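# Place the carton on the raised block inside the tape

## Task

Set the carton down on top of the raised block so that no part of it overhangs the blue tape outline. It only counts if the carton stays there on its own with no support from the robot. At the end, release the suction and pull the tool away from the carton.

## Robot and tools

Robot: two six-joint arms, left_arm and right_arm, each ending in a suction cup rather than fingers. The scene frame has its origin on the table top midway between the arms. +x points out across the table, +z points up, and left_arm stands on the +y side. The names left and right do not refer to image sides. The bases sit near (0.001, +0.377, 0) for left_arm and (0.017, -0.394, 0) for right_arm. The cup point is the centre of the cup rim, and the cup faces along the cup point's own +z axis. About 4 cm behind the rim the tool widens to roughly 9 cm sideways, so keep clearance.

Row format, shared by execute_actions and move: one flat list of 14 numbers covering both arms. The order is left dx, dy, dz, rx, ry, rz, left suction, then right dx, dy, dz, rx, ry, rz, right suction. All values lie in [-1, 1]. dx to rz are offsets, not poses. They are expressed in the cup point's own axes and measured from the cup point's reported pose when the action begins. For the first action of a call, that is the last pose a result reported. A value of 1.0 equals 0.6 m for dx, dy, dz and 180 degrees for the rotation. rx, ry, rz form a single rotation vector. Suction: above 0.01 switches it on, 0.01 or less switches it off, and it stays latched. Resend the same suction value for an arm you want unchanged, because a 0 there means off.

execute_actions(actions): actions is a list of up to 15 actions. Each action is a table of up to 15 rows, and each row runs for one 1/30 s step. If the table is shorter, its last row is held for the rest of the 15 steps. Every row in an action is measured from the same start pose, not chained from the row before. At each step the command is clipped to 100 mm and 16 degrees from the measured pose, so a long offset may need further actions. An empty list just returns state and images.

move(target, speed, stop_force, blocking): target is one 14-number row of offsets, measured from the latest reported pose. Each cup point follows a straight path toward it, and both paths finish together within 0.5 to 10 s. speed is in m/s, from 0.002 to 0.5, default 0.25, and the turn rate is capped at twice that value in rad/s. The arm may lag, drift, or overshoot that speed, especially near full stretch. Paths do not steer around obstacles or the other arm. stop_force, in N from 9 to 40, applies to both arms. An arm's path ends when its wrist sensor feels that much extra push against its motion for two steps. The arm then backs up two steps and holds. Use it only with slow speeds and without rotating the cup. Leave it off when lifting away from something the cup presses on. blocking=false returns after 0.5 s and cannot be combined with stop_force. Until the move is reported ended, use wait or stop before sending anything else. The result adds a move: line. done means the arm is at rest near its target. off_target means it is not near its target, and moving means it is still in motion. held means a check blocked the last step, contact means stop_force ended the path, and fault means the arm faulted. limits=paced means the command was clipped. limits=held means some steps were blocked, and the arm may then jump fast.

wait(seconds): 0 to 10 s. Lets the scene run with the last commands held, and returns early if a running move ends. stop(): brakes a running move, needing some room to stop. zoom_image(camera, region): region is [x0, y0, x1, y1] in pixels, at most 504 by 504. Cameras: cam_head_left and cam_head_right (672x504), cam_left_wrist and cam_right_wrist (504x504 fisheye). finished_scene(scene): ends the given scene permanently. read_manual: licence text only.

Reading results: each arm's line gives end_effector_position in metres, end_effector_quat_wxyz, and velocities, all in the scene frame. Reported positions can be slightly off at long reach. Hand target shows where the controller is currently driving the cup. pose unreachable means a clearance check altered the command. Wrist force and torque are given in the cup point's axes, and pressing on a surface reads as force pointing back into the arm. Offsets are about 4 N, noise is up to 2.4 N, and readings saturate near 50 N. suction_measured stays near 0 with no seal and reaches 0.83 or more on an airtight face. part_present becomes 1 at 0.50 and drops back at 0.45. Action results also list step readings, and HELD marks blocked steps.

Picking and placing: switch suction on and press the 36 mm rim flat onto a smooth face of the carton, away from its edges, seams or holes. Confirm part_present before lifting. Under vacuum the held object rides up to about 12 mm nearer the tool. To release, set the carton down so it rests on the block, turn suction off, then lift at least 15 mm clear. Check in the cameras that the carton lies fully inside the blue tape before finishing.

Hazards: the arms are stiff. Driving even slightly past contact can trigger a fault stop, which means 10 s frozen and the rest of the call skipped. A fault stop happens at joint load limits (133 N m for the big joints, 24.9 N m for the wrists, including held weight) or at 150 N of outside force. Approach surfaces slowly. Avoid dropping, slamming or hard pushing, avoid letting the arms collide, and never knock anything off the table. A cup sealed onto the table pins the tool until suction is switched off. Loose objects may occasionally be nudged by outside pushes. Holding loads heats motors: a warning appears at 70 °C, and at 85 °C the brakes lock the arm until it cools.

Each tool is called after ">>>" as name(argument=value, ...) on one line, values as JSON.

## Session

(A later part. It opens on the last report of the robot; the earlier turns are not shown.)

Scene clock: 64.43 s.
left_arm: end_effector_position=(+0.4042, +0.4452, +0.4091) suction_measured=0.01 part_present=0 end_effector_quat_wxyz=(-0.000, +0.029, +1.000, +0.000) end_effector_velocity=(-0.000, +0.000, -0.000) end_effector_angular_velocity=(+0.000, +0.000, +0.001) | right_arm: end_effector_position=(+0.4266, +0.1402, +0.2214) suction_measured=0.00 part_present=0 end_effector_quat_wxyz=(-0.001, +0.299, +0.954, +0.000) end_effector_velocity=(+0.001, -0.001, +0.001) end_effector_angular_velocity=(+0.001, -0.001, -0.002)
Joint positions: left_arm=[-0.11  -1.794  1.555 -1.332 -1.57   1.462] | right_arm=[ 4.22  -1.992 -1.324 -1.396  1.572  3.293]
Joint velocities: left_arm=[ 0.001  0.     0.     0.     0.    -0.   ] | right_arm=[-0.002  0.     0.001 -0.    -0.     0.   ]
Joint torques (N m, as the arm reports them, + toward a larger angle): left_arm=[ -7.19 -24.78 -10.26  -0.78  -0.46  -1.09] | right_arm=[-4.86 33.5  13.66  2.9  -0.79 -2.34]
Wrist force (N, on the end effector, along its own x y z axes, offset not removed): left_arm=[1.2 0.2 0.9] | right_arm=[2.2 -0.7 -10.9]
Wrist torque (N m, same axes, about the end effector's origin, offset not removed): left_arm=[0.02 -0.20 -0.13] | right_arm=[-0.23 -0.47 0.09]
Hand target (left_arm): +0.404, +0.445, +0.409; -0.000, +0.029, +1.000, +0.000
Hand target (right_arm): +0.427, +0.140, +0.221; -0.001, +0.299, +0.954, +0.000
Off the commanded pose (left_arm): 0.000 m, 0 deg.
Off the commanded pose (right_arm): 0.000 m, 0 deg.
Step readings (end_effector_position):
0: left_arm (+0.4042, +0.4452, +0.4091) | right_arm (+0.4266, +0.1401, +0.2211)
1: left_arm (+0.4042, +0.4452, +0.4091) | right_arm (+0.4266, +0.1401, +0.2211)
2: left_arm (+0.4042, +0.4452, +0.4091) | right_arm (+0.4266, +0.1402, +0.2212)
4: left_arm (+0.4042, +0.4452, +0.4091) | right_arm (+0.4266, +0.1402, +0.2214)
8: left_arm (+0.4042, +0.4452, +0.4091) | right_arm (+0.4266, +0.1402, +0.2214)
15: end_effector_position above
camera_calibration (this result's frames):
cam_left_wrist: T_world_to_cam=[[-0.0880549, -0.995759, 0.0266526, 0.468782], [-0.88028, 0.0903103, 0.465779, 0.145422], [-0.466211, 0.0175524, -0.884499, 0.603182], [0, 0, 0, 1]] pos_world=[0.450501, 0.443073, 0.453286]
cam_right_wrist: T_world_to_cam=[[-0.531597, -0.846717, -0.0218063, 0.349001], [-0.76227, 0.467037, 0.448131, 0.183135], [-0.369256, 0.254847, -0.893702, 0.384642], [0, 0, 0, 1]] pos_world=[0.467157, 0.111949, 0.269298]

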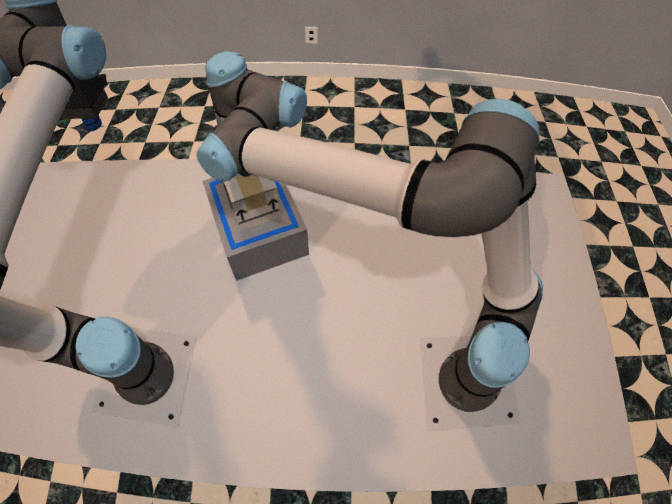

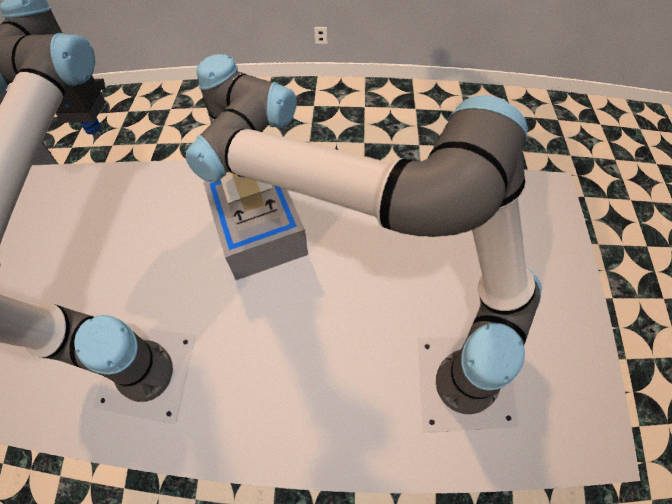

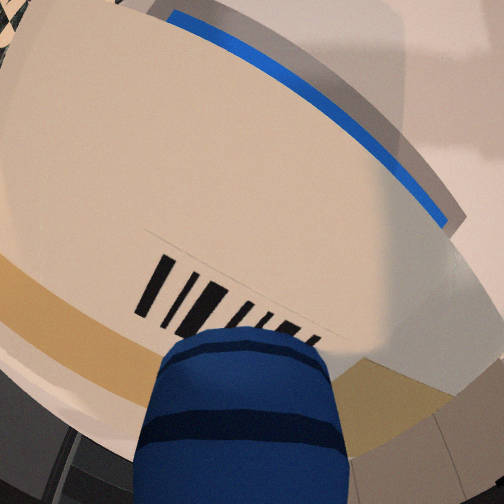

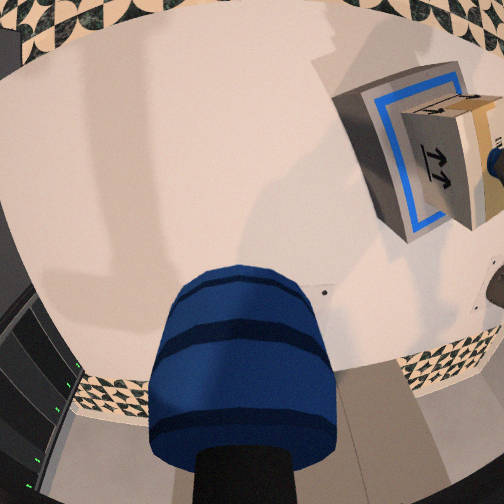

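>>> move(target=[0,0,0,0,0,0,0,0,0,-0.07,0,0,0,0], speed=0.2)

>>> move(target=[0,0,0,0,0,0,0,-0.28,-0.41,-0.13,0,0,0,0], speed=0.35)

Scene clock: 67.93 s.
left_arm: end_effector_position=(+0.4042, +0.4452, +0.4091) suction_measured=0.01 part_present=0 end_effector_quat_wxyz=(-0.000, +0.029, +1.000, +0.000) end_effector_velocity=(+0.000, -0.000, -0.000) end_effector_angular_velocity=(-0.000, -0.000, -0.001) | right_arm: end_effector_position=(+0.4266, +0.1402, +0.2632) suction_measured=0.00 part_present=0 end_effector_quat_wxyz=(-0.001, +0.299, +0.954, +0.000) end_effector_velocity=(-0.000, +0.000, +0.003) end_effector_angular_velocity=(+0.000, +0.001, -0.000)
Joint positions: left_arm=[-0.11  -1.794  1.555 -1.332 -1.57   1.462] | right_arm=[ 4.22  -1.979 -1.236 -1.497  1.572  3.293]
Joint velocities: left_arm=[-0.     0.     0.    -0.     0.     0.001] | right_arm=[-0.    -0.     0.007 -0.007  0.001  0.   ]
Joint torques (N m, as the arm reports them, + toward a larger angle): left_arm=[ -6.53 -25.36 -10.36  -0.89  -0.35  -0.98] | right_arm=[-0.89 45.24 32.25  0.96 -2.26 -1.44]
Wrist force (N, on the end effector, along its own x y z axes, offset not removed): left_arm=[0.9 1.3 1.7] | right_arm=[-1.3 0.9 0.5]
Wrist torque (N m, same axes, about the end effector's origin, offset not removed): left_arm=[0.21 -0.18 -0.17] | right_arm=[0.00 0.22 0.13]
Hand target (left_arm): +0.404, +0.445, +0.409; -0.000, +0.029, +1.000, +0.000
Hand target (right_arm): +0.427, +0.140, +0.263; -0.001, +0.299, +0.954, +0.000
Off the commanded pose (left_arm): 0.000 m, 0 deg.
Off the commanded pose (right_arm): 0.000 m, 0 deg.
move: done
camera_calibration (this result's frames):
cam_left_wrist: T_world_to_cam=[[-0.0880549, -0.995759, 0.0266526, 0.468782], [-0.88028, 0.0903103, 0.465779, 0.145422], [-0.466211, 0.0175524, -0.884499, 0.603182], [0, 0, 0, 1]] pos_world=[0.450501, 0.443073, 0.453285]
cam_right_wrist: T_world_to_cam=[[-0.531594, -0.846714, -0.0219783, 0.349914], [-0.762318, 0.466976, 0.448111, 0.164471], [-0.369159, 0.254968, -0.893708, 0.421906], [0, 0, 0, 1]] pos_world=[0.467142, 0.111901, 0.31105]

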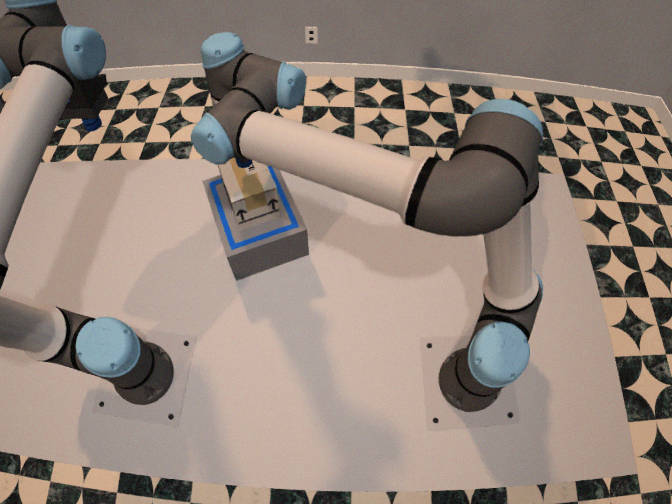

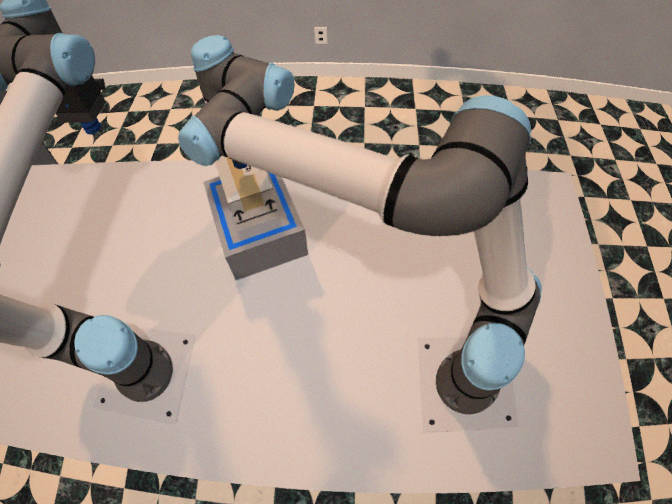

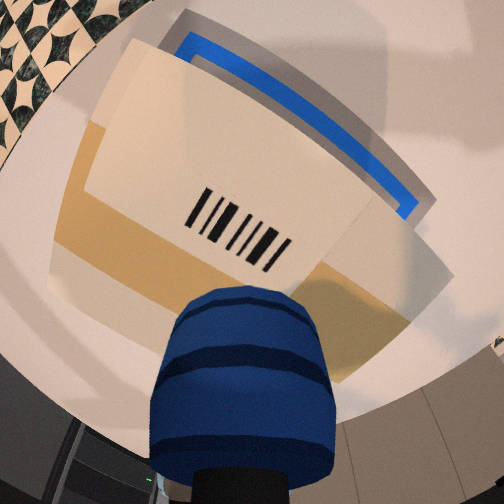

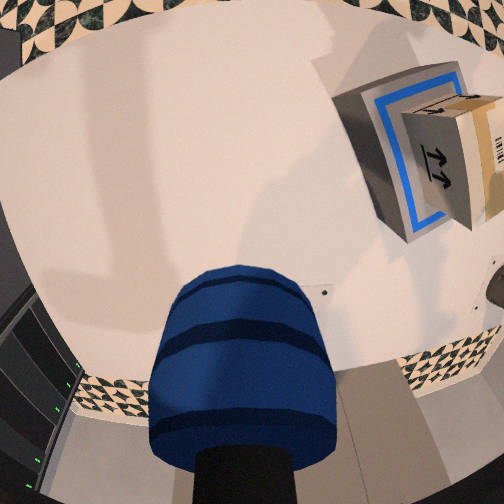

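Scene clock: 69.60 s.
left_arm: end_effector_position=(+0.4042, +0.4452, +0.4091) suction_measured=0.01 part_present=0 end_effector_quat_wxyz=(-0.000, +0.029, +1.000, +0.000) end_effector_velocity=(-0.000, +0.000, +0.000) end_effector_angular_velocity=(+0.000, -0.000, +0.000) | right_arm: end_effector_position=(+0.4243, -0.1574, +0.3409) suction_measured=0.00 part_present=0 end_effector_quat_wxyz=(-0.001, +0.299, +0.954, +0.001) end_effector_velocity=(-0.001, -0.003, -0.000) end_effector_angular_velocity=(-0.001, +0.003, +0.001)
Joint positions: left_arm=[-0.11  -1.794  1.555 -1.332 -1.57   1.462] | right_arm=[ 3.917 -1.477 -1.624 -1.611  1.573  2.989]
Joint velocities: left_arm=[ 0.001 -0.    -0.     0.     0.     0.001] | right_arm=[-0.004  0.003 -0.002 -0.003  0.001 -0.005]
Joint torques (N m, as the arm reports them, + toward a larger angle): left_arm=[ -6.39 -25.6  -12.55  -0.64  -0.47  -1.04] | right_arm=[-10.49  28.34  17.15   0.86   2.55  -2.61]
Wrist force (N, on the end effector, along its own x y z axes, offset not removed): left_arm=[-0.6 1.5 0.0] | right_arm=[0.1 -0.3 -2.7]
Wrist torque (N m, same axes, about the end effector's origin, offset not removed): left_arm=[0.13 0.10 -0.08] | right_arm=[-0.28 -0.09 0.09]
Hand target (left_arm): +0.404, +0.445, +0.409; -0.000, +0.029, +1.000, +0.000
Hand target (right_arm): +0.424, -0.158, +0.341; -0.001, +0.299, +0.954, +0.001
Off the commanded pose (left_arm): 0.000 m, 0 deg.
Off the commanded pose (right_arm): 0.000 m, 0 deg.
move: done
camera_calibration (this result's frames):
cam_left_wrist: T_world_to_cam=[[-0.088055, -0.995759, 0.0266529, 0.468782], [-0.88028, 0.0903104, 0.465779, 0.145422], [-0.466211, 0.0175522, -0.884499, 0.603182], [0, 0, 0, 1]] pos_world=[0.450501, 0.443073, 0.453285]
cam_right_wrist: T_world_to_cam=[[-0.531628, -0.84668, -0.0224617, 0.0986922], [-0.762305, 0.466755, 0.448364, 0.266697], [-0.369137, 0.255486, -0.893569, 0.566474], [0, 0, 0, 1]] pos_world=[0.464879, -0.185647, 0.388823]

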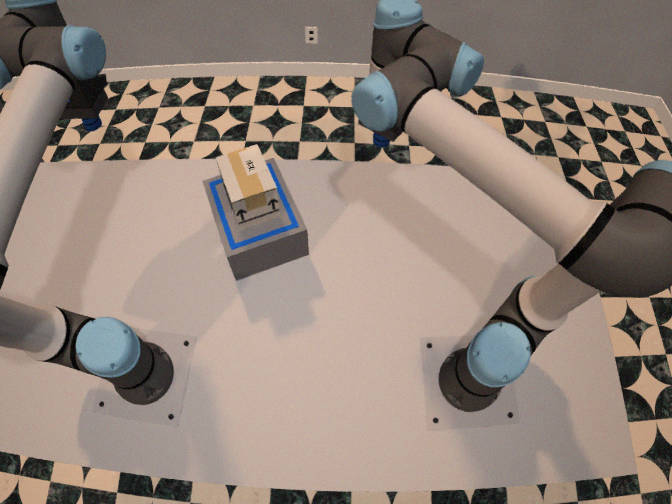

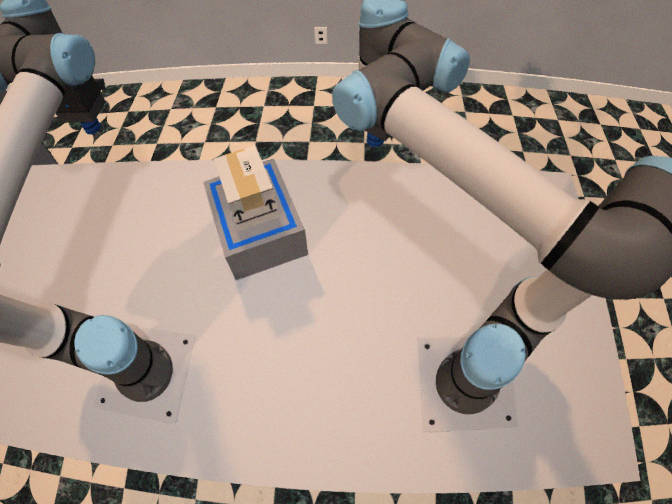

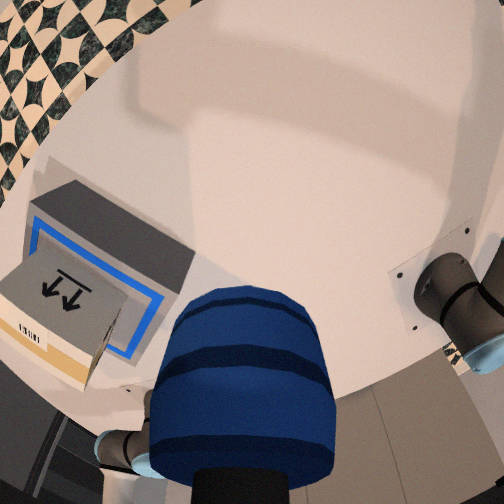

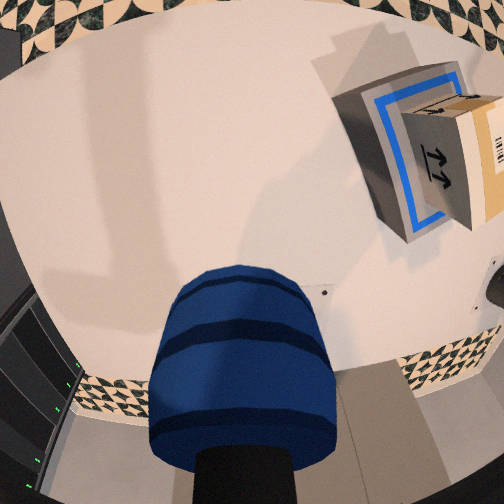

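The carton is inside the outline on every side.

>>> finished_scene(scene=1)

The scene is finished: the task was done.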